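# Hook the hex nut out onto the tape strip

## Task

Pull the hex nut out from among the spacers and leave it lying entirely on the strip of tape. The hook pick on the table (orange-brown handle, hook at the tip) may be used. Avoid toppling the upright spacers: any spacer that ends up fallen or tilted counts against you, though toppling some still beats leaving the nut inside. The nut must not be held by either arm at the end; release it and pull the grippers away. Nothing counts as done if it only stays in place because the robot is holding it.

## Robot and tools

Robot: two six-joint arms with parallel grippers, named left_arm and right_arm. The names are labels, not image sides. In the shared scene frame the origin sits on the table surface between the arms, +x points out across the table, +z points up, and left_arm is on the +y side. Base roots: left_arm at (-0.023, +0.305, 0) m, quat_wxyz (+0.995, 0, 0, +0.096); right_arm at (+0.063, -0.384, 0) m, quat_wxyz (+0.998, 0, 0, +0.070).

Tool execute_actions takes "actions", a list holding zero or one item, plus optional "pictures" (boolean; images come by default). An empty list just reports the state. A move item is {"rows": [...], "steps": n} with n from 1 to 15 (default 15), each step lasting 1/30 s. Each row is one flat list of 14 numbers covering both arms, always all 14 even if one arm stays still: left_arm waist, shoulder, elbow, forearm roll, wrist pitch, wrist roll, opening, then the same seven for right_arm. Up to 15 rows; row i is used on step i and the final row repeats for remaining steps. The six joint values are absolute target angles in radians in each arm's own joint space, matching the Joint positions readout; they are not offsets. Stated ranges: waist -6.283 to 6.283, shoulder -2.304 to 2.304, elbow -4.224 to 0.061, forearm roll -6.283 to 6.283, wrist pitch -2.164 to 2.164, wrist roll -6.283 to 6.283. A target more than 0.010 rad beyond a range end, and further out than the current angle, makes the whole call rejected with nothing sent. True ends may sit 0.010 rad either way; overshooting targets are clipped and reported as "joint sent to its limit" (possibly about an earlier motion); no such line does not prove there is room. Opening is an absolute value from -1 (closed) to +1 (fully open, pad gap 0.084 m). A wait item is {"steps": n} without rows, n up to 300, counted from the previous result and including your reply time.

Motion limits: targets move at most 3.14 rad/s, accelerating over 0.16 s, all joints of an arm arriving together. Each step a target is capped at 0.623 rad from the measured angle, and if targets would move the gripper over 70 mm from where it is, they are scaled back. So big moves take several calls. Between calls the arms keep heading to the last row sent until they settle or a step is HELD.

Results: per arm, end_effector_position (m) and end_effector_quat_wxyz in the scene frame plus linear and angular velocity; the printed position may be off, more at long reach. end_effector_position is the point between the pads when closed, about 2 cm behind the fingertips; fingertips advance about 10 mm along gripper +z while closing. Fingers point along gripper +z and close along its y axis. Joint positions and Joint velocities list each arm's six joints (rad, rad/s) then pad gap (m, m/s). grip_measured is the measured opening on the command scale; to keep hold of something, command a value well below it (lower squeezes harder, up to about 24 N per pad for parts up to about 6 cm). Sending back grip_measured still presses lightly. Fast closes can hit hard. "joint command not followed" means a clearance check altered or stopped targets on some steps; HELD marks steps where your row was partly or wholly not sent. Joint torque readings are raw drive output with per-arm offset, scale and noise, and nonzero even in free air.

Faults: a joint hitting its load limit (N m: waist 55.8, shoulder 55.8, elbow 46.5, forearm roll 25.1, wrist pitch 17.6, wrist roll 17.6, held weight included) stops the arm, backs it off, freezes it for 10 s and drops the rest of the call. Holding loads heats motors: MOTOR HOT appears from 65 °C, and at 80 °C the arm is braked until cool (OVER-TEMPERATURE FAULT). Stops hurt, so release loads you do not need.

zoom_image: {"camera": name, "region": [x0, y0, x1, y1]} in pixels from the top-left of that camera's latest image, at most 504 by 504. Cameras, all 504x504: cam_head_left, cam_head_right, cam_high, cam_low, cam_left_wrist, cam_right_wrist. Wrist camera frame: +z forward, +x image right, +y image down.

read_manual: optional "section" (only "licences"); returns licence text, no motion.

finished_scene: {"scene": number of the current scene}; irreversible, then grades and moves on. Replying without any tool call also ends things.

Cautions: never let the arms collide or shove each other; do not drop, slam or push objects hard; do not let anything leave the table. Random tugs may hit a held part or nudge loose objects. A practical plan: grasp the pick by its handle, reach the hook behind the nut, drag it out slowly between the spacers onto the tape, check with zoom that the nut is fully on the strip, set the pick down, open the gripper and move both arms away before finishing. Faster, smoother, lower-effort runs are preferred.

Each tool is called after ">>>" as a command line: name --argument value for each argument, lists and objects as JSON in quotes; but a table of rows of numbers goes row by row, as --pt "numbers of a row", without its own name.

## Session

>>> execute_actions --actions '[]'

Scene clock: 0.00 s of 4417.00 s.
left_arm: end_effector_position=(+0.6472, -0.2723, +0.2946) grip_measured=+1.00 end_effector_quat_wxyz=(+0.370, +0.732, -0.474, +0.319) end_effector_velocity=(-0.000, -0.000, -0.001) end_effector_angular_velocity=(+0.001, +0.000, -0.001) | right_arm: end_effector_position=(+0.1387, -0.7071, +0.1045) grip_measured=+1.00 end_effector_quat_wxyz=(+0.266, +0.198, +0.919, -0.213) end_effector_velocity=(-0.000, -0.001, +0.000) end_effector_angular_velocity=(-0.002, +0.000, +0.001)
Joint positions: left_arm=[-0.715 -0.965 -1.825 -1.489 -0.743  1.768  0.084] | right_arm=[-1.825 -0.307 -0.159  2.453 -0.805 -0.611  0.084]
Joint velocities: left_arm=[-0.001 -0.001 -0.001  0.001 -0.     0.     0.   ] | right_arm=[-0.     0.    -0.002 -0.001  0.    -0.    -0.   ]
Joint torques (N m, as the arm reports them, + toward a larger angle): no reading
Motor temperatures (°C, as the motors report them): left_arm=[31 32 33 33 37 34] | right_arm=[31 29 32 33 36 38]

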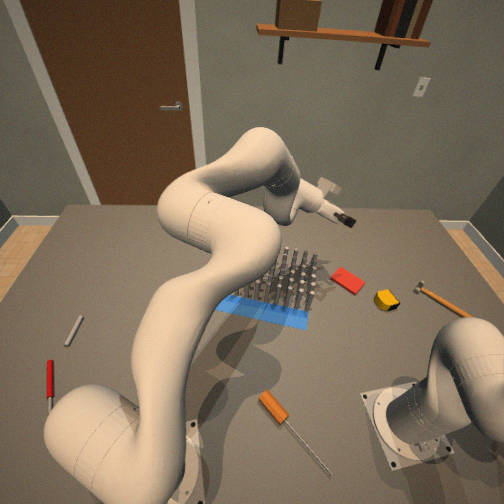

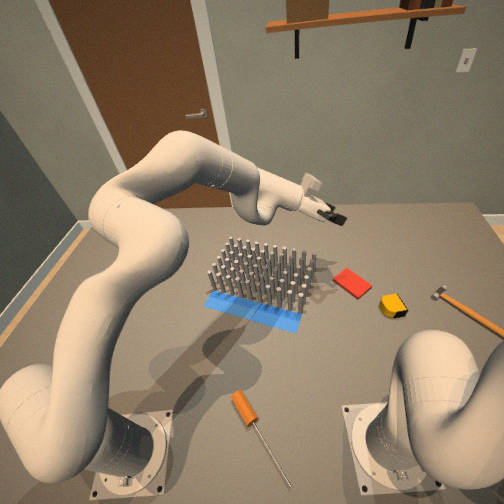

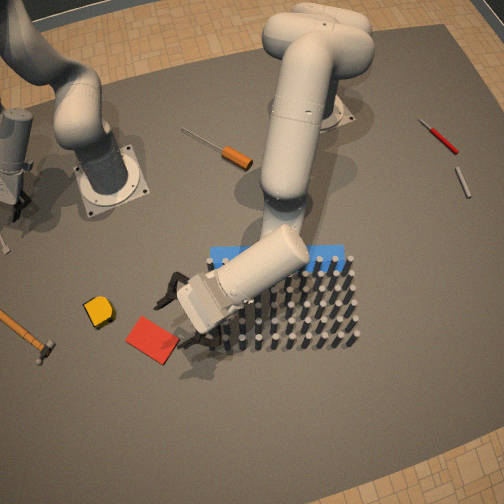

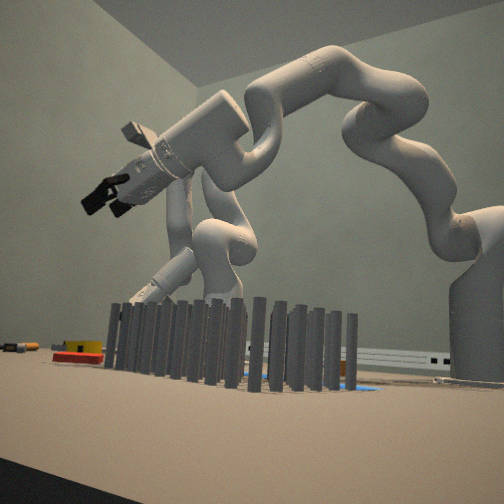

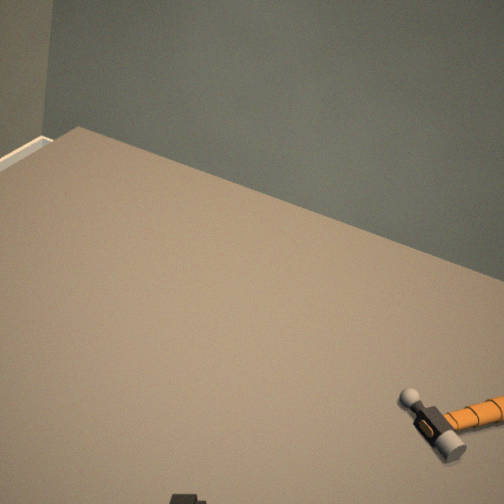

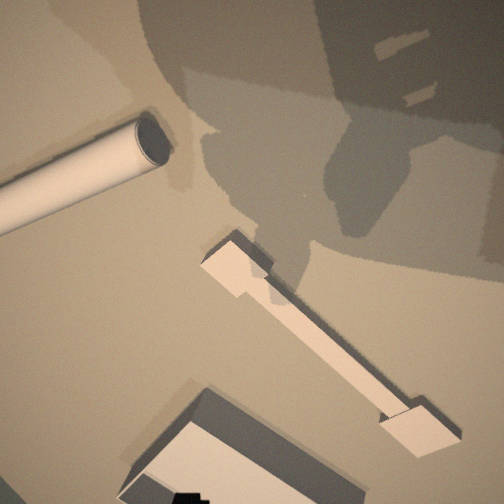

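>>> execute_actions --actions '[{"rows": [[-0.796,-0.477,-1.332,-3.1416,0.855,2.779,1, 1.30,-0.244,-0.597,3.1416,0.353,0.689,1]], "steps": 15}]' --pictures false

>>> execute_actions --actions '[{"steps": 60}]'

Scene clock: 2.67 s of 4417.00 s.
left_arm: end_effector_position=(+0.6531, -0.1323, +0.3590) grip_measured=+1.00 end_effector_quat_wxyz=(+0.049, +0.850, -0.350, +0.391) end_effector_velocity=(-0.157, +0.455, -0.177) end_effector_angular_velocity=(+1.001, +1.033, +1.611) | right_arm: end_effector_position=(+0.2698, -0.7537, +0.1251) grip_measured=+1.00 end_effector_quat_wxyz=(+0.169, +0.400, +0.895, -0.102) end_effector_velocity=(+0.377, +0.278, +0.011) end_effector_angular_velocity=(+0.985, +0.155, -0.504)
Joint positions: left_arm=[-0.781 -0.565 -1.421 -2.304  0.073  2.521  0.084] | right_arm=[-1.229 -0.264 -0.455  2.912 -0.209 -0.013  0.084]
Joint velocities: left_arm=[-0.059  0.366  0.383 -2.003  1.999  1.107 -0.   ] | right_arm=[ 1.326  0.05  -0.347  0.565  1.315  1.32   0.   ]
Joint torques (N m, as the arm reports them, + toward a larger angle): left_arm=[  2.1   44.78 -21.31   1.11  -1.44  -0.33] | right_arm=[ -7.8   27.71 -13.79   2.1    0.14  -0.11]
Motor temperatures (°C, as the motors report them): left_arm=[31 32 33 33 37 34] | right_arm=[31 29 32 33 36 38]
Steps of this call (steps 1 to 65: nothing new was sent; steps 66 to 80: all 15 steps of this action). Readings (joint positions):
66: left_arm=[-0.715 -0.964 -1.825 -1.490 -0.742 1.768] | right_arm=[-1.825 -0.307 -0.159 2.453 -0.805 -0.610]
67: left_arm=[-0.715 -0.960 -1.820 -1.496 -0.736 1.775] | right_arm=[-1.819 -0.307 -0.162 2.459 -0.798 -0.604]
69: left_arm=[-0.722 -0.918 -1.772 -1.553 -0.676 1.834] | right_arm=[-1.763 -0.302 -0.201 2.516 -0.738 -0.545]
73: left_arm=[-0.753 -0.737 -1.597 -1.809 -0.422 2.089] | right_arm=[-1.565 -0.283 -0.328 2.706 -0.544 -0.349]
80: the state above

Scene clock: 4.67 s of 4417.00 s.
left_arm: end_effector_position=(+0.4694, -0.0358, +0.2996) grip_measured=+1.00 end_effector_quat_wxyz=(+0.000, +0.993, -0.121, -0.000) end_effector_velocity=(+0.000, +0.001, -0.001) end_effector_angular_velocity=(+0.002, +0.001, -0.000) | right_arm: end_effector_position=(+0.1516, -0.0116, +0.1498) grip_measured=+1.00 end_effector_quat_wxyz=(+0.001, -0.320, +0.947, +0.001) end_effector_velocity=(-0.447, +0.104, +0.003) end_effector_angular_velocity=(-0.022, +0.010, +1.143)
Joint positions: left_arm=[-0.796 -0.477 -1.332 -3.142  0.855  2.779  0.084] | right_arm=[ 1.196 -0.244 -0.596  3.14   0.35   0.685  0.084]
Joint velocities: left_arm=[ 0.001 -0.001  0.001  0.001 -0.    -0.     0.   ] | right_arm=[ 1.198  0.001 -0.008  0.013  0.033  0.042  0.   ]
Joint torques (N m, as the arm reports them, + toward a larger angle): left_arm=[ -0.78  51.18 -18.05  -0.22  -0.12  -0.07] | right_arm=[ -8.67  30.31 -18.64   2.58   0.83   0.35]
Motor temperatures (°C, as the motors report them): left_arm=[31 32 33 33 37 34] | right_arm=[31 29 32 33 36 38]
Steps of this call (steps 1 to 60: the robot went on to your last target). Readings (joint positions):
1: left_arm=[-0.783 -0.553 -1.410 -2.371 0.140 2.555] | right_arm=[-1.185 -0.263 -0.466 2.930 -0.166 0.031]
2: left_arm=[-0.785 -0.544 -1.400 -2.436 0.205 2.584] | right_arm=[-1.142 -0.261 -0.476 2.946 -0.125 0.074]
4: left_arm=[-0.787 -0.529 -1.384 -2.563 0.332 2.629] | right_arm=[-1.058 -0.259 -0.493 2.974 -0.057 0.157]
8: left_arm=[-0.791 -0.506 -1.360 -2.817 0.567 2.696] | right_arm=[-0.895 -0.255 -0.520 3.017 0.049 0.295]
60: the state above

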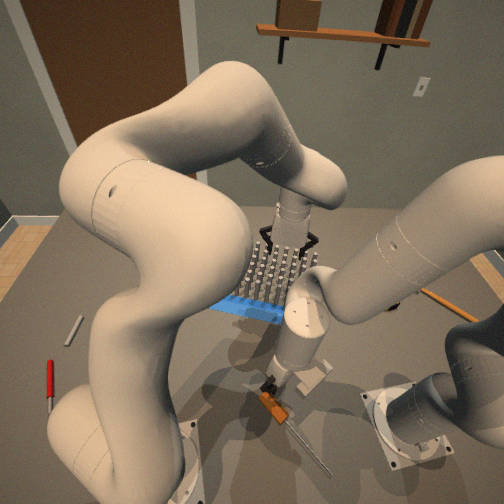

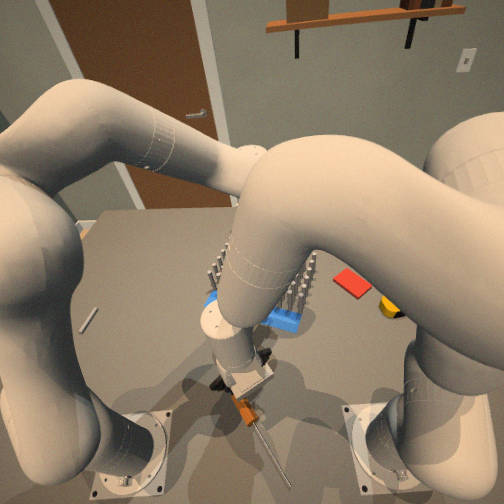

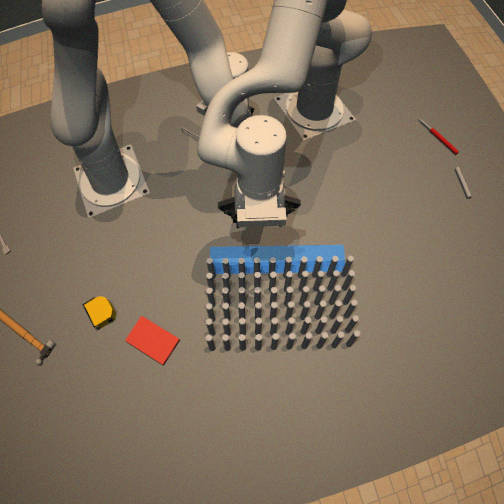

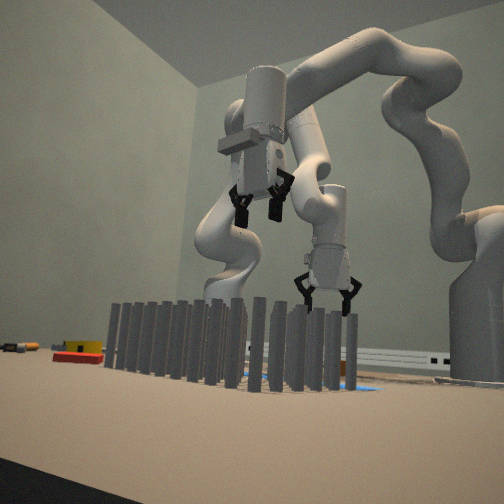

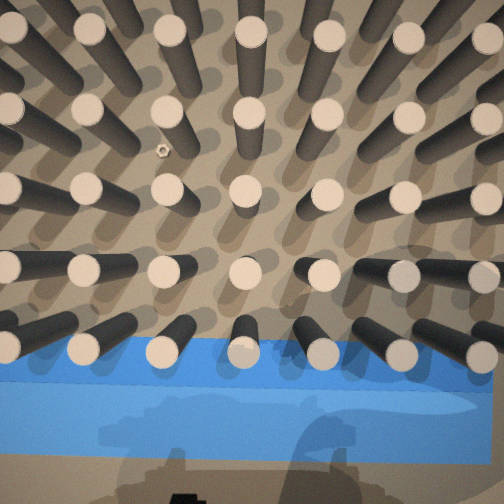

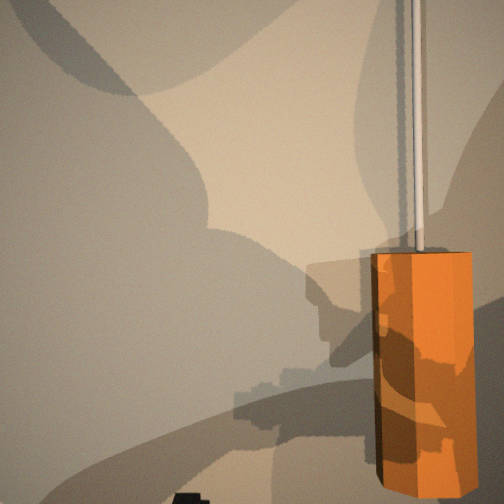

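>>> execute_actions --actions '[{"steps": 8}]'

Scene clock: 4.93 s of 4417.00 s.
left_arm: end_effector_position=(+0.4694, -0.0358, +0.2996) grip_measured=+1.00 end_effector_quat_wxyz=(+0.000, +0.993, -0.121, -0.000) end_effector_velocity=(-0.000, -0.000, -0.001) end_effector_angular_velocity=(+0.000, +0.001, -0.000) | right_arm: end_effector_position=(+0.1132, -0.0049, +0.1500) grip_measured=+1.00 end_effector_quat_wxyz=(-0.000, -0.366, +0.931, -0.000) end_effector_velocity=(-0.004, +0.002, +0.001) end_effector_angular_velocity=(+0.003, -0.001, +0.011)
Joint positions: left_arm=[-0.796 -0.477 -1.332 -3.142  0.855  2.779  0.084] | right_arm=[ 1.298 -0.244 -0.597  3.142  0.353  0.689  0.084]
Joint velocities: left_arm=[-0.    -0.001  0.    -0.001 -0.     0.    -0.   ] | right_arm=[ 0.011 -0.    -0.002 -0.001 -0.     0.    -0.   ]
Joint torques (N m, as the arm reports them, + toward a larger angle): left_arm=[ -0.01  49.18 -19.57   0.09  -0.36   0.1 ] | right_arm=[ -8.65  28.71 -19.52   2.1    0.63  -0.12]
Motor temperatures (°C, as the motors report them): left_arm=[31 32 33 33 37 34] | right_arm=[31 29 32 33 36 38]
Steps of this call (steps 1 to 8: the robot went on to your last target). Readings (joint positions):
1: left_arm=[-0.796 -0.477 -1.332 -3.142 0.855 2.779] | right_arm=[1.234 -0.244 -0.597 3.141 0.351 0.687]
2: left_arm=[-0.796 -0.477 -1.332 -3.142 0.855 2.779] | right_arm=[1.264 -0.244 -0.597 3.141 0.352 0.688]
4: left_arm=[-0.796 -0.477 -1.332 -3.142 0.855 2.779] | right_arm=[1.291 -0.244 -0.597 3.142 0.353 0.689]
8: the state above

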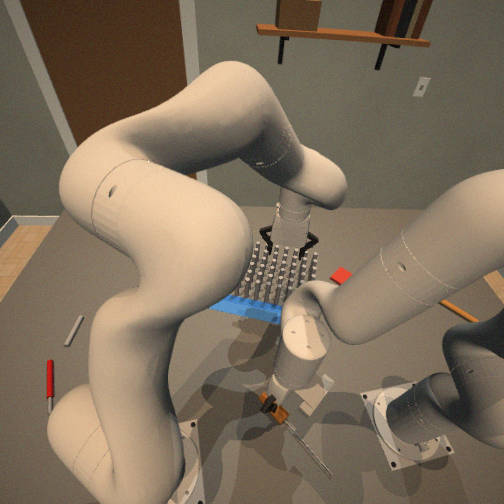

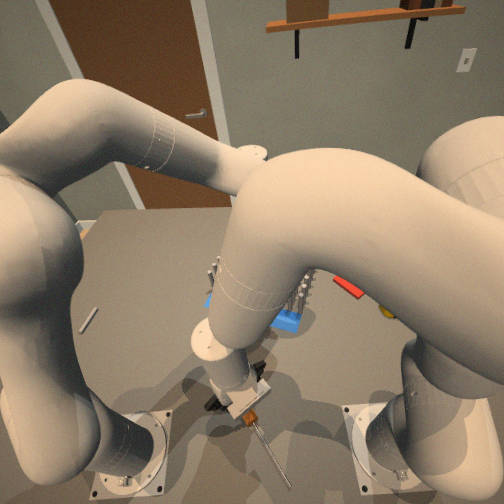

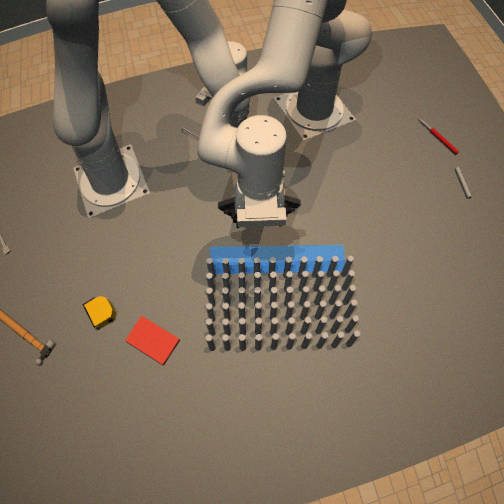

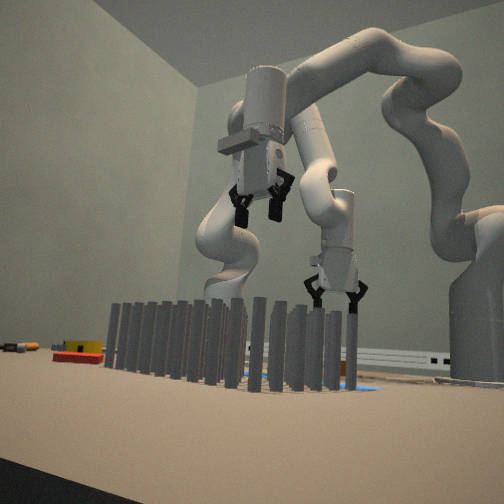

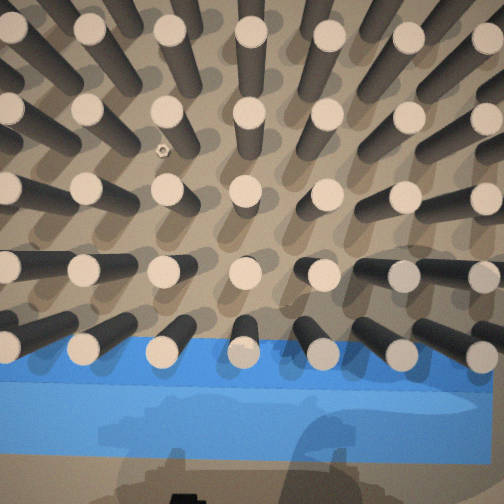

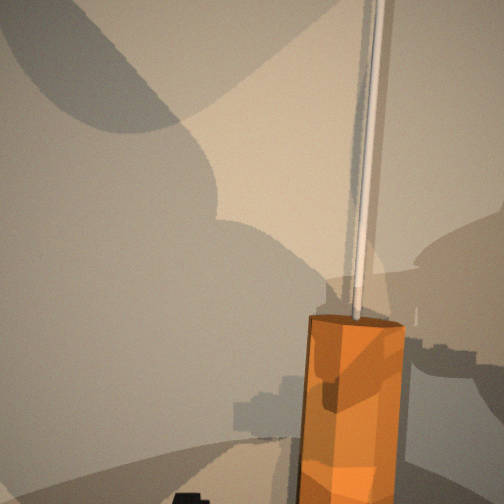

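>>> execute_actions --actions '[{"rows": [[-0.796,-0.477,-1.332,-3.1416,0.855,2.779,1, 1.295,-0.5846,-0.6531,3.1416,0.0685,0.760,1]], "steps": 15}]' --pictures false

>>> execute_actions --actions '[{"rows": [[-0.796,-0.477,-1.332,-3.1416,0.855,2.779,1, 1.295,-0.5846,-0.6531,3.1416,0.0685,0.760,1],[-0.796,-0.477,-1.332,-3.1416,0.855,2.779,1, 1.295,-0.5846,-0.6531,3.1416,0.0685,0.760,1],[-0.796,-0.477,-1.332,-3.1416,0.855,2.779,1, 1.295,-0.5846,-0.6531,3.1416,0.0685,0.760,1],[-0.796,-0.477,-1.332,-3.1416,0.855,2.779,1, 1.295,-0.5846,-0.6531,3.1416,0.0685,0.760,-1]], "steps": 15}]' --pictures true

Scene clock: 7.67 s of 4417.00 s.
left_arm: end_effector_position=(+0.4694, -0.0358, +0.2996) grip_measured=+1.00 end_effector_quat_wxyz=(+0.000, +0.993, -0.121, -0.000) end_effector_velocity=(-0.001, +0.000, -0.000) end_effector_angular_velocity=(+0.000, +0.001, -0.001) | right_arm: end_effector_position=(+0.1158, +0.0070, +0.0309) grip_measured=+1.00 end_effector_quat_wxyz=(+0.000, -0.332, +0.943, +0.000) end_effector_velocity=(+0.002, +0.013, +0.001) end_effector_angular_velocity=(+0.032, -0.004, -0.005)
Joint positions: left_arm=[-0.796 -0.477 -1.332 -3.142  0.855  2.779  0.084] | right_arm=[ 1.295 -0.582 -0.653  3.142  0.07   0.76   0.084]
Joint velocities: left_arm=[-0.     0.001  0.002 -0.001  0.     0.001 -0.   ] | right_arm=[-0.    -0.003 -0.012  0.    -0.024  0.005  0.   ]
Joint torques (N m, as the arm reports them, + toward a larger angle): left_arm=[ -1.6   49.37 -19.63  -0.03  -0.52  -0.04] | right_arm=[ -6.54  39.08 -13.59   2.22   0.88  -0.07]
Motor temperatures (°C, as the motors report them): left_arm=[31 32 33 33 37 34] | right_arm=[31 29 32 33 36 38]
Steps of this call (steps 1 to 30: the robot went on to your last target; steps 31 to 67: nothing new was sent; steps 68 to 82: all 15 steps of this action). Readings (joint positions):
68: left_arm=[-0.796 -0.477 -1.332 -3.142 0.855 2.779] | right_arm=[1.300 -0.244 -0.597 3.142 0.353 0.689]
69: left_arm=[-0.796 -0.477 -1.332 -3.142 0.855 2.779] | right_arm=[1.300 -0.249 -0.598 3.142 0.347 0.690]
71: left_arm=[-0.796 -0.477 -1.332 -3.142 0.855 2.779] | right_arm=[1.299 -0.303 -0.609 3.142 0.299 0.703]
75: left_arm=[-0.796 -0.477 -1.332 -3.142 0.855 2.779] | right_arm=[1.296 -0.485 -0.637 3.142 0.151 0.739]
82: the state above

Scene clock: 8.17 s of 4417.00 s.
left_arm: end_effector_position=(+0.4694, -0.0358, +0.2996) grip_measured=+1.00 end_effector_quat_wxyz=(+0.000, +0.993, -0.121, -0.000) end_effector_velocity=(+0.000, +0.000, -0.001) end_effector_angular_velocity=(+0.001, +0.001, +0.000) | right_arm: end_effector_position=(+0.1158, +0.0069, +0.0302) grip_measured=-0.19 end_effector_quat_wxyz=(+0.000, -0.331, +0.943, +0.000) end_effector_velocity=(+0.000, +0.000, -0.000) end_effector_angular_velocity=(+0.000, -0.000, -0.000)
Joint positions: left_arm=[-0.796 -0.477 -1.332 -3.142  0.855  2.779  0.084] | right_arm=[ 1.295 -0.584 -0.653  3.142  0.069  0.76   0.036]
Joint velocities: left_arm=[ 0.001 -0.001 -0.     0.     0.     0.001 -0.   ] | right_arm=[-0.    -0.001 -0.001 -0.    -0.     0.     0.   ]
Joint torques (N m, as the arm reports them, + toward a larger angle): left_arm=[ -0.73  50.62 -19.72  -1.15  -0.37  -0.1 ] | right_arm=[ -6.6   37.51 -12.74   2.29   0.54   0.04]
Motor temperatures (°C, as the motors report them): left_arm=[31 32 33 33 37 34] | right_arm=[31 29 32 33 36 38]
Steps of this call (steps 1 to 15: all 15 steps of this action). Readings (joint positions):
1: left_arm=[-0.796 -0.477 -1.332 -3.142 0.855 2.779] | right_arm=[1.295 -0.582 -0.653 3.142 0.069 0.760]
2: left_arm=[-0.796 -0.477 -1.332 -3.142 0.855 2.779] | right_arm=[1.295 -0.582 -0.653 3.142 0.069 0.760]
4: left_arm=[-0.796 -0.477 -1.332 -3.142 0.855 2.779] | right_arm=[1.295 -0.583 -0.653 3.142 0.069 0.760]
8: left_arm=[-0.796 -0.477 -1.332 -3.142 0.855 2.779] | right_arm=[1.295 -0.584 -0.653 3.142 0.069 0.760]
15: the state above

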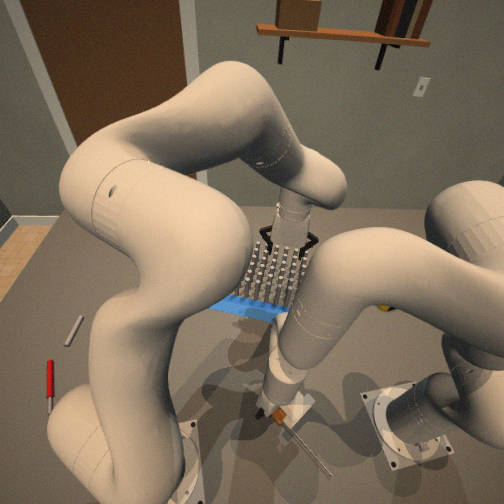

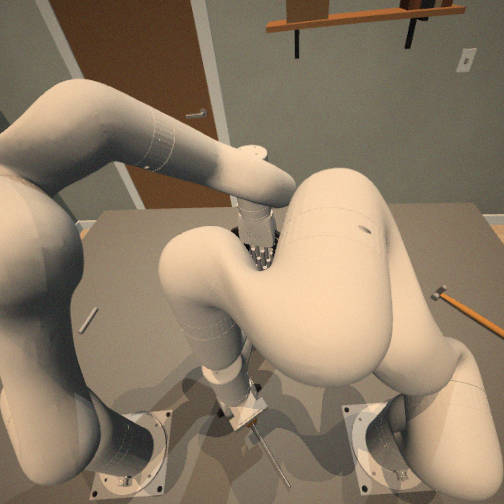

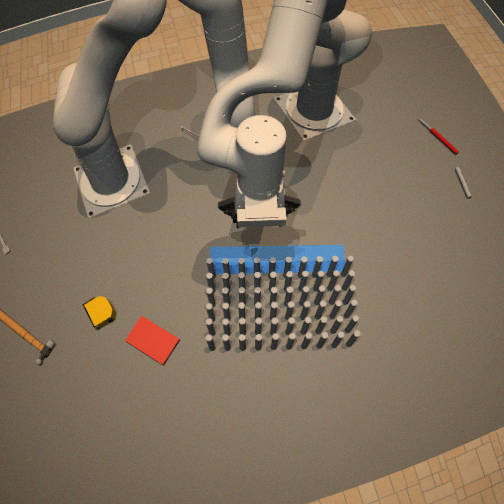

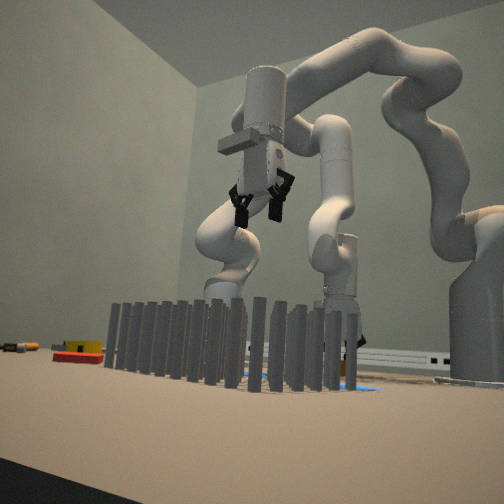

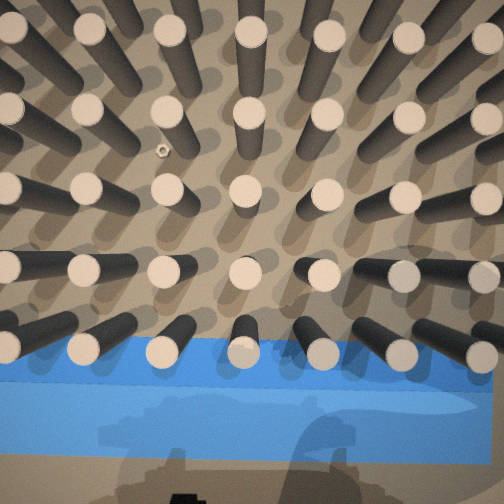

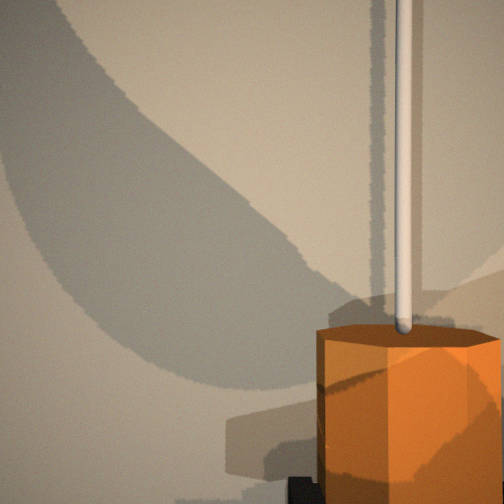

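>>> execute_actions --actions '[{"rows": [[-0.796,-0.477,-1.332,-3.1416,0.855,2.779,1, 1.295,-0.3934,-0.627,3.1416,0.2336,0.760,-1],[-0.796,-0.477,-1.332,-3.1416,0.855,2.779,1, 1.295,-0.3934,-0.627,3.1416,0.2336,0.760,-1],[-0.796,-0.477,-1.332,-3.1416,0.855,2.779,1, 1.295,-0.3934,-0.627,3.1416,0.2336,0.760,-1],[-0.796,-0.477,-1.332,-3.1416,0.855,2.779,1, 1.295,-0.3934,-0.627,3.1416,0.2336,0.760,-1],[-0.796,-0.477,-1.332,-3.1416,0.855,2.779,1, 1.295,-0.3934,-0.627,3.1416,0.2336,0.760,-1],[-0.796,-0.477,-1.332,-3.1416,0.855,2.779,1, 1.295,-0.3934,-0.627,3.1416,0.2336,0.760,-1],[-0.796,-0.477,-1.332,-3.1416,0.855,2.779,1, 1.295,-0.3934,-0.627,3.1416,0.2336,0.760,-1],[-0.796,-0.477,-1.332,-3.1416,0.855,2.779,1, 1.295,-0.3934,-0.627,3.1416,0.2336,0.760,-1],[-0.796,-0.477,-1.332,-3.1416,0.855,2.779,1, 1.080,-0.7191,-1.0543,3.1416,0.3352,-1.6566,-1]], "steps": 15}]' --pictures false

>>> execute_actions --actions '[{"steps": 35}]'

Scene clock: 12.37 s of 4417.00 s.
left_arm: end_effector_position=(+0.4694, -0.0358, +0.2996) grip_measured=+1.00 end_effector_quat_wxyz=(+0.000, +0.993, -0.121, -0.000) end_effector_velocity=(+0.000, -0.000, +0.001) end_effector_angular_velocity=(-0.001, -0.002, -0.001) | right_arm: end_effector_position=(+0.1566, +0.0541, +0.0876) grip_measured=-0.19 end_effector_quat_wxyz=(-0.000, -0.405, +0.914, -0.001) end_effector_velocity=(+0.297, +0.294, -0.082) end_effector_angular_velocity=(+0.006, +0.000, +1.271)
Joint positions: left_arm=[-0.796 -0.477 -1.332 -3.142  0.855  2.779  0.084] | right_arm=[ 1.219 -0.513 -0.779  3.142  0.267  0.526  0.036]
Joint velocities: left_arm=[-0.001  0.001 -0.001 -0.    -0.     0.     0.   ] | right_arm=[-0.51  -0.757 -1.001 -0.002  0.238 -1.779 -0.   ]
Joint torques (N m, as the arm reports them, + toward a larger angle): left_arm=[ -1.07  49.37 -17.74   0.13  -0.51  -0.12] | right_arm=[ -6.17  48.59 -13.66   2.44   0.77   0.03]
Motor temperatures (°C, as the motors report them): left_arm=[31 32 33 33 37 34] | right_arm=[31 29 32 33 36 38]
Steps of this call (steps 1 to 15: the robot went on to your last target; steps 16 to 90: nothing new was sent; then 0.70 s passed at rest; steps 91 to 105: all 15 steps of this action). Readings (joint positions):
91: left_arm=[-0.796 -0.477 -1.332 -3.142 0.855 2.779] | right_arm=[1.295 -0.584 -0.653 3.142 0.069 0.760]
92: left_arm=[-0.796 -0.477 -1.332 -3.142 0.855 2.779] | right_arm=[1.295 -0.580 -0.652 3.142 0.074 0.760]
94: left_arm=[-0.796 -0.477 -1.332 -3.142 0.855 2.779] | right_arm=[1.295 -0.527 -0.642 3.142 0.124 0.760]
98: left_arm=[-0.796 -0.477 -1.332 -3.142 0.855 2.779] | right_arm=[1.295 -0.402 -0.630 3.142 0.222 0.760]
105: the state above

Scene clock: 13.53 s of 4417.00 s.
left_arm: end_effector_position=(+0.4694, -0.0358, +0.2996) grip_measured=+1.00 end_effector_quat_wxyz=(+0.000, +0.993, -0.121, -0.000) end_effector_velocity=(-0.000, +0.000, -0.001) end_effector_angular_velocity=(+0.001, +0.001, +0.000) | right_arm: end_effector_position=(+0.2475, +0.1223, +0.0600) grip_measured=-0.19 end_effector_quat_wxyz=(+0.000, +0.991, -0.132, +0.000) end_effector_velocity=(-0.000, -0.001, -0.001) end_effector_angular_velocity=(-0.001, +0.000, +0.005)
Joint positions: left_arm=[-0.796 -0.477 -1.332 -3.142  0.855  2.779  0.084] | right_arm=[ 1.08  -0.719 -1.054  3.142  0.335 -1.656  0.036]
Joint velocities: left_arm=[-0.    -0.     0.001  0.001 -0.    -0.001  0.   ] | right_arm=[-0.    -0.     0.002 -0.001 -0.001 -0.004 -0.   ]
Joint torques (N m, as the arm reports them, + toward a larger angle): left_arm=[  0.46  48.04 -19.51  -0.56  -0.54  -0.07] | right_arm=[ -6.2   51.9  -19.54   2.25   0.58  -0.11]
Motor temperatures (°C, as the motors report them): left_arm=[31 32 33 33 37 34] | right_arm=[31 29 32 33 36 38]
Steps of this call (steps 1 to 35: the robot went on to your last target). Readings (joint positions):
1: left_arm=[-0.796 -0.477 -1.332 -3.142 0.855 2.779] | right_arm=[1.202 -0.538 -0.811 3.142 0.275 0.464]
2: left_arm=[-0.796 -0.477 -1.332 -3.142 0.855 2.779] | right_arm=[1.187 -0.561 -0.842 3.142 0.283 0.398]
4: left_arm=[-0.796 -0.477 -1.332 -3.142 0.855 2.779] | right_arm=[1.157 -0.606 -0.902 3.142 0.297 0.246]
8: left_arm=[-0.796 -0.477 -1.332 -3.142 0.855 2.779] | right_arm=[1.107 -0.679 -1.000 3.142 0.321 -0.140]
35: the state above

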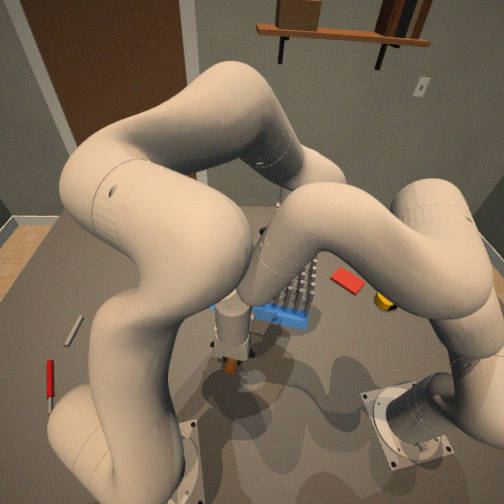

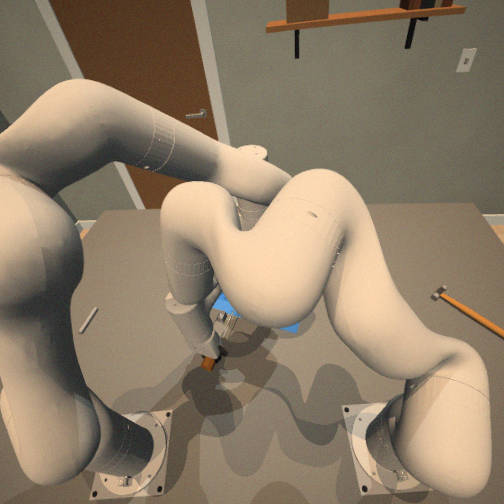

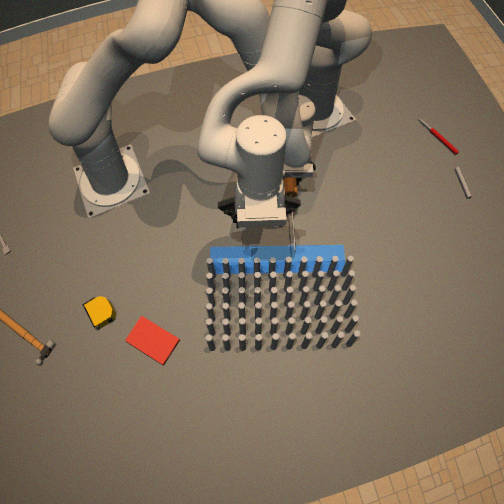

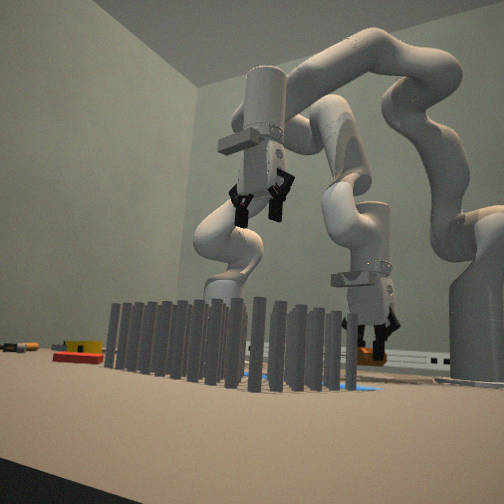

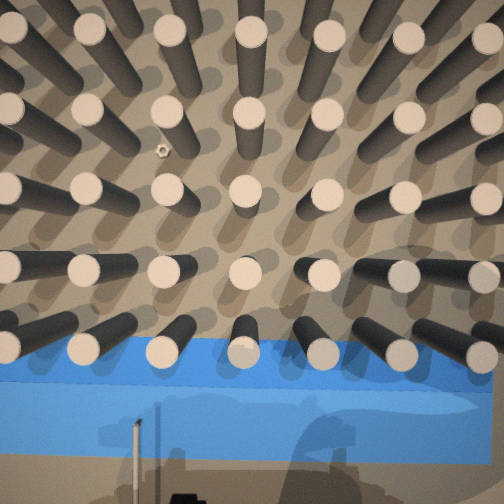

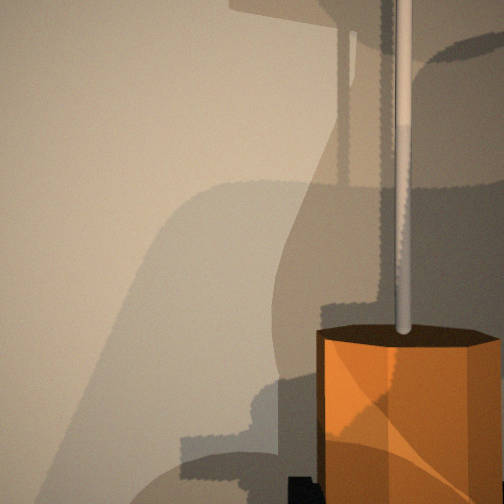

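>>> execute_actions --actions '[{"rows": [[-0.660,-0.726,-1.640,-3.1416,0.914,2.915,1, 1.080,-0.7191,-1.0543,3.1416,0.3352,-1.6366,-1],[-0.660,-0.726,-1.640,-3.1416,0.914,2.915,1, 1.080,-0.7191,-1.0543,3.1416,0.3352,-1.6366,-1],[-0.660,-0.726,-1.640,-3.1416,0.914,2.915,1, 1.080,-0.7191,-1.0543,3.1416,0.3352,-1.6366,-1],[-0.660,-0.726,-1.640,-3.1416,0.914,2.915,1, 1.080,-0.7191,-1.0543,3.1416,0.3352,-1.6366,-1],[-0.660,-0.726,-1.640,-3.1416,0.914,2.915,1, 1.008,-0.7272,-1.0699,3.1416,0.3427,-1.7086,-1],[-0.660,-0.726,-1.640,-3.1416,0.914,2.915,1, 1.008,-0.7272,-1.0699,3.1416,0.3427,-1.7086,-1],[-0.660,-0.726,-1.640,-3.1416,0.914,2.915,1, 1.008,-0.7272,-1.0699,3.1416,0.3427,-1.7086,-1],[-0.660,-0.726,-1.640,-3.1416,0.914,2.915,1, 1.008,-0.7272,-1.0699,3.1416,0.3427,-1.7086,-1],[-0.660,-0.726,-1.640,-3.1416,0.914,2.915,1, 1.008,-0.7272,-1.0699,3.1416,0.3427,-1.7086,-1],[-0.660,-0.726,-1.640,-3.1416,0.914,2.915,1, 0.9363,-0.7399,-1.094,3.1416,0.3541,-1.7803,-1]], "steps": 15}]' --pictures false

>>> execute_actions --actions '[{"steps": 6}]'

Scene clock: 17.17 s of 4417.00 s.
left_arm: end_effector_position=(+0.5896, -0.0064, +0.2703) grip_measured=+1.00 end_effector_quat_wxyz=(+0.000, +0.993, -0.121, +0.000) end_effector_velocity=(+0.006, -0.005, +0.007) end_effector_angular_velocity=(-0.006, -0.011, -0.015) | right_arm: end_effector_position=(+0.3214, +0.1025, +0.0599) grip_measured=-0.19 end_effector_quat_wxyz=(-0.000, +0.990, -0.143, +0.000) end_effector_velocity=(+0.081, -0.027, -0.001) end_effector_angular_velocity=(-0.005, +0.003, +0.004)
Joint positions: left_arm=[-0.661 -0.724 -1.638 -3.142  0.914  2.914  0.084] | right_arm=[ 0.941 -0.739 -1.092  3.141  0.353 -1.772  0.036]
Joint velocities: left_arm=[-0.003 -0.005 -0.025 -0.     0.007  0.013  0.   ] | right_arm=[-0.153 -0.027 -0.048  0.001  0.026 -0.157 -0.   ]
Joint torques (N m, as the arm reports them, + toward a larger angle): left_arm=[ -0.65  57.59 -19.3    0.57  -0.26   0.11] | right_arm=[ 21.01  55.82 -18.16   2.4    0.46   0.28]
Motor temperatures (°C, as the motors report them): left_arm=[31 32 33 33 37 34] | right_arm=[31 29 32 33 36 38]
Steps of this call (steps 1 to 15: the robot went on to your last target; steps 16 to 90: nothing new was sent; then 0.13 s passed at rest; steps 91 to 105: all 15 steps of this action). Readings (joint positions):
91: left_arm=[-0.796 -0.477 -1.332 -3.142 0.855 2.779] | right_arm=[1.080 -0.719 -1.054 3.142 0.335 -1.656]
92: left_arm=[-0.794 -0.482 -1.338 -3.142 0.857 2.782] | right_arm=[1.080 -0.719 -1.054 3.142 0.335 -1.652]
94: left_arm=[-0.771 -0.525 -1.395 -3.142 0.868 2.807] | right_arm=[1.080 -0.719 -1.054 3.142 0.335 -1.642]
98: left_arm=[-0.699 -0.655 -1.551 -3.142 0.897 2.876] | right_arm=[1.038 -0.724 -1.064 3.142 0.340 -1.679]
105: the state above

Scene clock: 17.37 s of 4417.00 s.
left_arm: end_effector_position=(+0.5901, -0.0062, +0.2701) grip_measured=+1.00 end_effector_quat_wxyz=(+0.000, +0.993, -0.121, +0.000) end_effector_velocity=(+0.001, +0.002, -0.002) end_effector_angular_velocity=(+0.001, +0.002, +0.001) | right_arm: end_effector_position=(+0.3235, +0.1020, +0.0600) grip_measured=-0.19 end_effector_quat_wxyz=(+0.000, +0.990, -0.141, -0.000) end_effector_velocity=(+0.002, +0.000, +0.000) end_effector_angular_velocity=(+0.001, -0.001, +0.000)
Joint positions: left_arm=[-0.661 -0.725 -1.64  -3.142  0.914  2.915  0.084] | right_arm=[ 0.937 -0.74  -1.094  3.142  0.354 -1.78   0.036]
Joint velocities: left_arm=[ 0.003 -0.004 -0.002  0.    -0.     0.002 -0.   ] | right_arm=[-0.003 -0.001 -0.002  0.     0.    -0.003 -0.   ]
Joint torques (N m, as the arm reports them, + toward a larger angle): left_arm=[ -0.06  60.01 -19.65  -0.22  -0.45   0.07] | right_arm=[ -7.84  53.83 -20.4    2.52   0.56  -0.11]
Motor temperatures (°C, as the motors report them): left_arm=[31 32 33 33 37 34] | right_arm=[31 29 32 33 36 38]
Steps of this call (steps 1 to 6: the robot went on to your last target). Readings (joint positions):
1: left_arm=[-0.661 -0.724 -1.639 -3.142 0.914 2.915] | right_arm=[0.938 -0.739 -1.093 3.142 0.353 -1.776]
2: left_arm=[-0.661 -0.725 -1.639 -3.142 0.914 2.915] | right_arm=[0.937 -0.740 -1.093 3.142 0.354 -1.778]
4: left_arm=[-0.661 -0.725 -1.639 -3.142 0.914 2.915] | right_arm=[0.937 -0.740 -1.094 3.142 0.354 -1.780]
6: the state above

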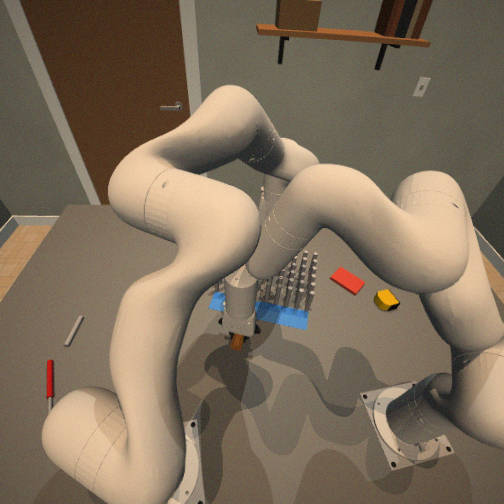

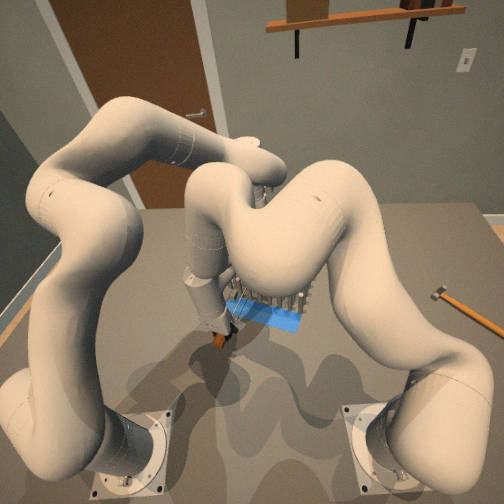

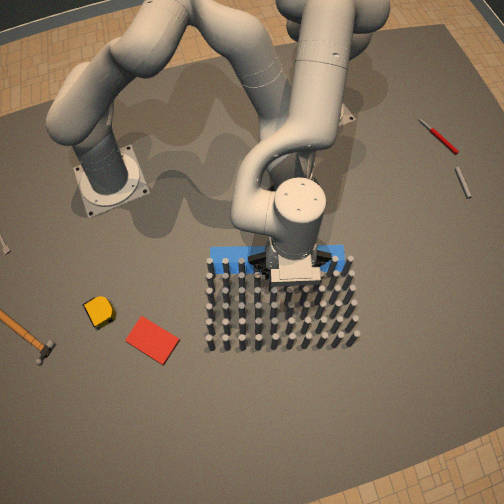

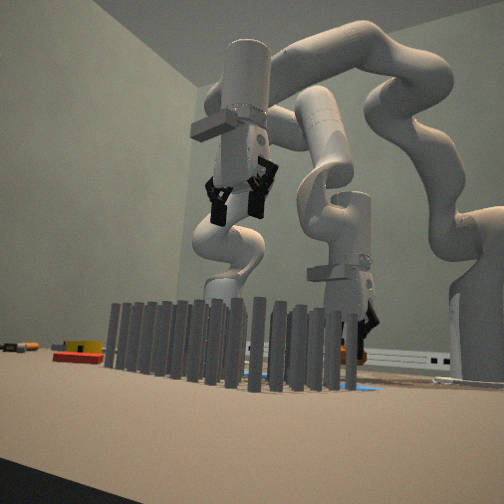

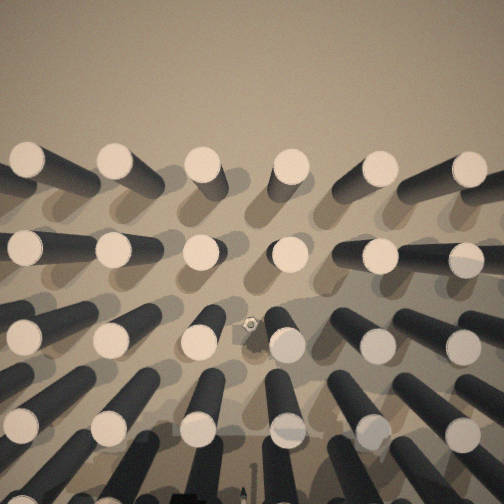

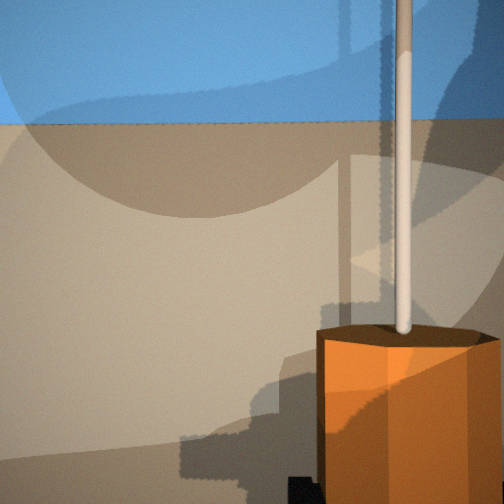

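The tip is entering the correct corridor. Continuing.

>>> execute_actions --actions '[{"rows": [[-0.660,-0.726,-1.640,-3.1416,0.914,2.915,1, 0.867,-0.7574,-1.1275,3.1416,0.3701,-1.8496,-1],[-0.660,-0.726,-1.640,-3.1416,0.914,2.915,1, 0.867,-0.7574,-1.1275,3.1416,0.3701,-1.8496,-1],[-0.660,-0.726,-1.640,-3.1416,0.914,2.915,1, 0.867,-0.7574,-1.1275,3.1416,0.3701,-1.8496,-1],[-0.660,-0.726,-1.640,-3.1416,0.914,2.915,1, 0.867,-0.7574,-1.1275,3.1416,0.3701,-1.8496,-1],[-0.660,-0.726,-1.640,-3.1416,0.914,2.915,1, 0.867,-0.7574,-1.1275,3.1416,0.3701,-1.8496,-1],[-0.660,-0.726,-1.640,-3.1416,0.914,2.915,1, 0.867,-0.7574,-1.1275,3.1416,0.3701,-1.8496,-1],[-0.660,-0.726,-1.640,-3.1416,0.914,2.915,1, 0.8036,-0.7782,-1.1674,3.1416,0.3892,-1.913,-1]], "steps": 15}]' --pictures false

>>> execute_actions --actions '[{"steps": 6}]'

>>> zoom_image --camera "cam_left_wrist" --region '[190, 290, 310, 390]'

Scene clock: 19.03 s of 4417.00 s.
left_arm: end_effector_position=(+0.5903, -0.0060, +0.2699) grip_measured=+1.00 end_effector_quat_wxyz=(+0.000, +0.993, -0.121, -0.000) end_effector_velocity=(-0.000, -0.000, -0.001) end_effector_angular_velocity=(+0.001, +0.001, -0.003) | right_arm: end_effector_position=(+0.3989, +0.0816, +0.0600) grip_measured=-0.19 end_effector_quat_wxyz=(+0.000, +0.990, -0.142, -0.000) end_effector_velocity=(-0.000, +0.003, +0.002) end_effector_angular_velocity=(-0.001, +0.001, +0.019)
Joint positions: left_arm=[-0.66  -0.726 -1.64  -3.142  0.914  2.915  0.084] | right_arm=[ 0.804 -0.778 -1.167  3.142  0.389 -1.912  0.036]
Joint velocities: left_arm=[-0.    -0.001  0.     0.001 -0.     0.002  0.   ] | right_arm=[ 0.003 -0.002 -0.009  0.001  0.008 -0.017  0.   ]
Joint torques (N m, as the arm reports them, + toward a larger angle): left_arm=[ -1.09  59.15 -19.71  -0.66  -0.52   0.  ] | right_arm=[ -6.41  56.75 -20.59   2.01   0.62  -0.25]
Motor temperatures (°C, as the motors report them): left_arm=[31 32 33 33 37 34] | right_arm=[31 29 32 33 36 38]
Steps of this call (steps 1 to 15: the robot went on to your last target; steps 16 to 35: nothing new was sent; steps 36 to 50: all 15 steps of this action). Readings (joint positions):
36: left_arm=[-0.660 -0.726 -1.640 -3.142 0.914 2.915] | right_arm=[0.936 -0.740 -1.094 3.142 0.354 -1.781]
37: left_arm=[-0.660 -0.726 -1.640 -3.142 0.914 2.915] | right_arm=[0.932 -0.741 -1.097 3.142 0.356 -1.787]
39: left_arm=[-0.660 -0.726 -1.640 -3.142 0.914 2.915] | right_arm=[0.895 -0.751 -1.115 3.142 0.364 -1.823]
43: left_arm=[-0.660 -0.726 -1.640 -3.142 0.914 2.915] | right_arm=[0.863 -0.759 -1.130 3.142 0.372 -1.855]
50: the state above

Scene clock: 19.23 s of 4417.00 s.
left_arm: end_effector_position=(+0.5903, -0.0060, +0.2699) grip_measured=+1.00 end_effector_quat_wxyz=(+0.000, +0.993, -0.121, -0.000) end_effector_velocity=(-0.000, -0.001, +0.000) end_effector_angular_velocity=(-0.001, +0.000, +0.001) | right_arm: end_effector_position=(+0.3991, +0.0816, +0.0601) grip_measured=-0.19 end_effector_quat_wxyz=(+0.000, +0.990, -0.141, -0.000) end_effector_velocity=(+0.002, -0.001, -0.000) end_effector_angular_velocity=(+0.000, -0.000, -0.001)
Joint positions: left_arm=[-0.66  -0.726 -1.64  -3.142  0.914  2.915  0.084] | right_arm=[ 0.804 -0.778 -1.167  3.142  0.389 -1.913  0.036]
Joint velocities: left_arm=[-0.001 -0.    -0.    -0.001  0.    -0.001  0.   ] | right_arm=[-0.003 -0.001 -0.    -0.001 -0.001 -0.002 -0.   ]
Joint torques (N m, as the arm reports them, + toward a larger angle): left_arm=[ -0.97  59.21 -19.87  -0.21  -0.56  -0.09] | right_arm=[ -6.31  54.57 -20.9    1.91   0.68  -0.03]
Motor temperatures (°C, as the motors report them): left_arm=[31 32 33 33 37 34] | right_arm=[31 29 32 33 36 38]
Steps of this call (steps 1 to 6: the robot went on to your last target). Readings (joint positions):
1: left_arm=[-0.660 -0.726 -1.640 -3.142 0.914 2.915] | right_arm=[0.805 -0.778 -1.167 3.142 0.389 -1.912]
2: left_arm=[-0.660 -0.726 -1.640 -3.142 0.914 2.915] | right_arm=[0.805 -0.778 -1.167 3.142 0.389 -1.913]
4: left_arm=[-0.660 -0.726 -1.640 -3.142 0.914 2.915] | right_arm=[0.804 -0.778 -1.167 3.142 0.389 -1.913]
6: the state above

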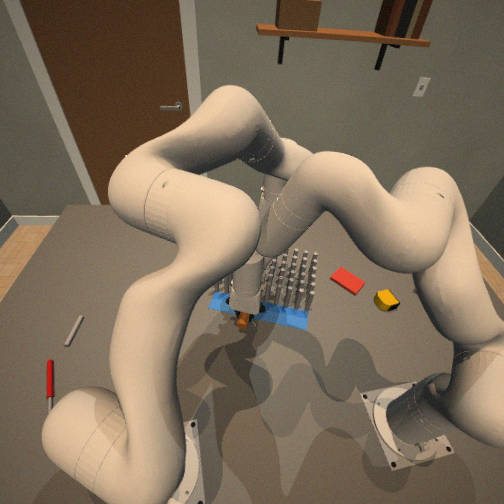

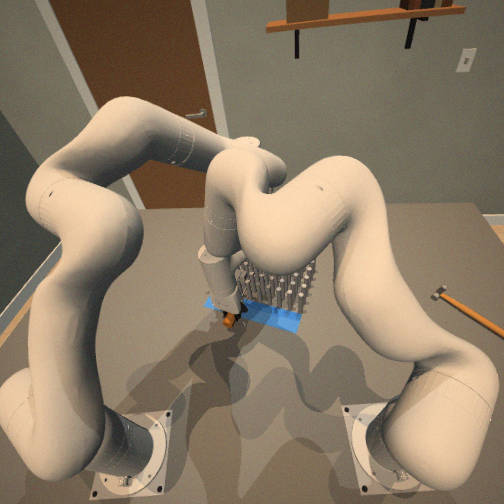

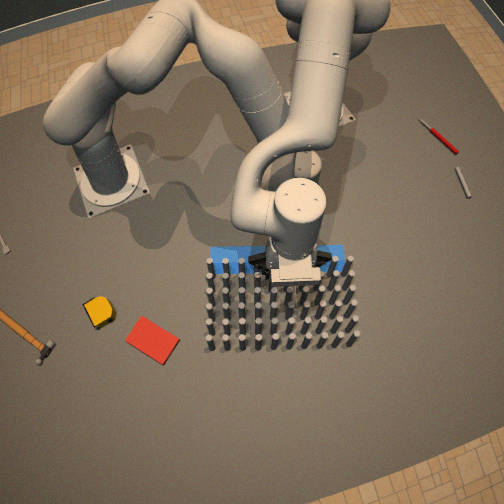

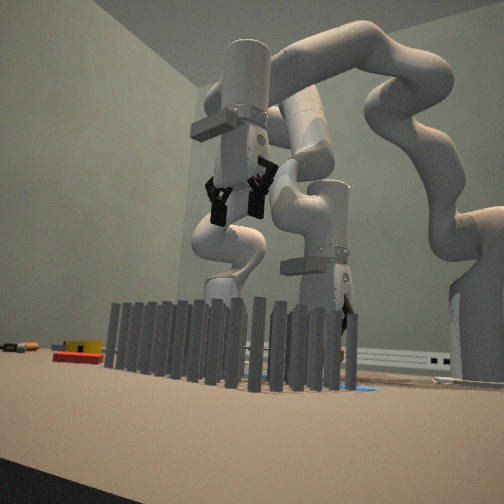

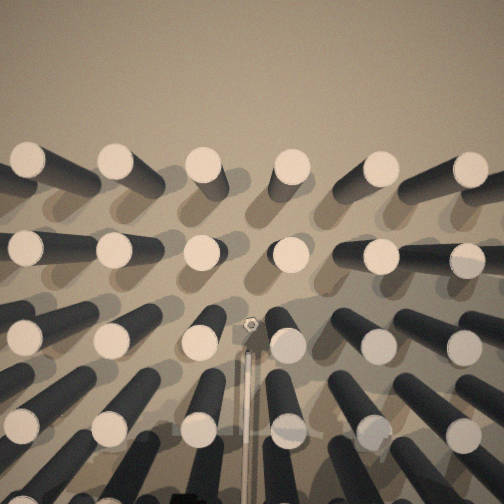

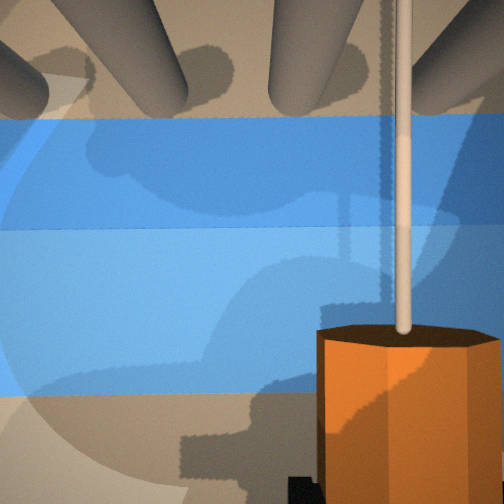

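Region (190, 290, 310, 390) of cam_left_wrist's 504x504 image, scaled by 4.200, with more detail than that image has.

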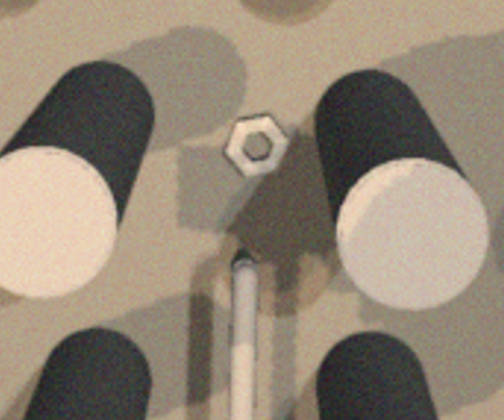

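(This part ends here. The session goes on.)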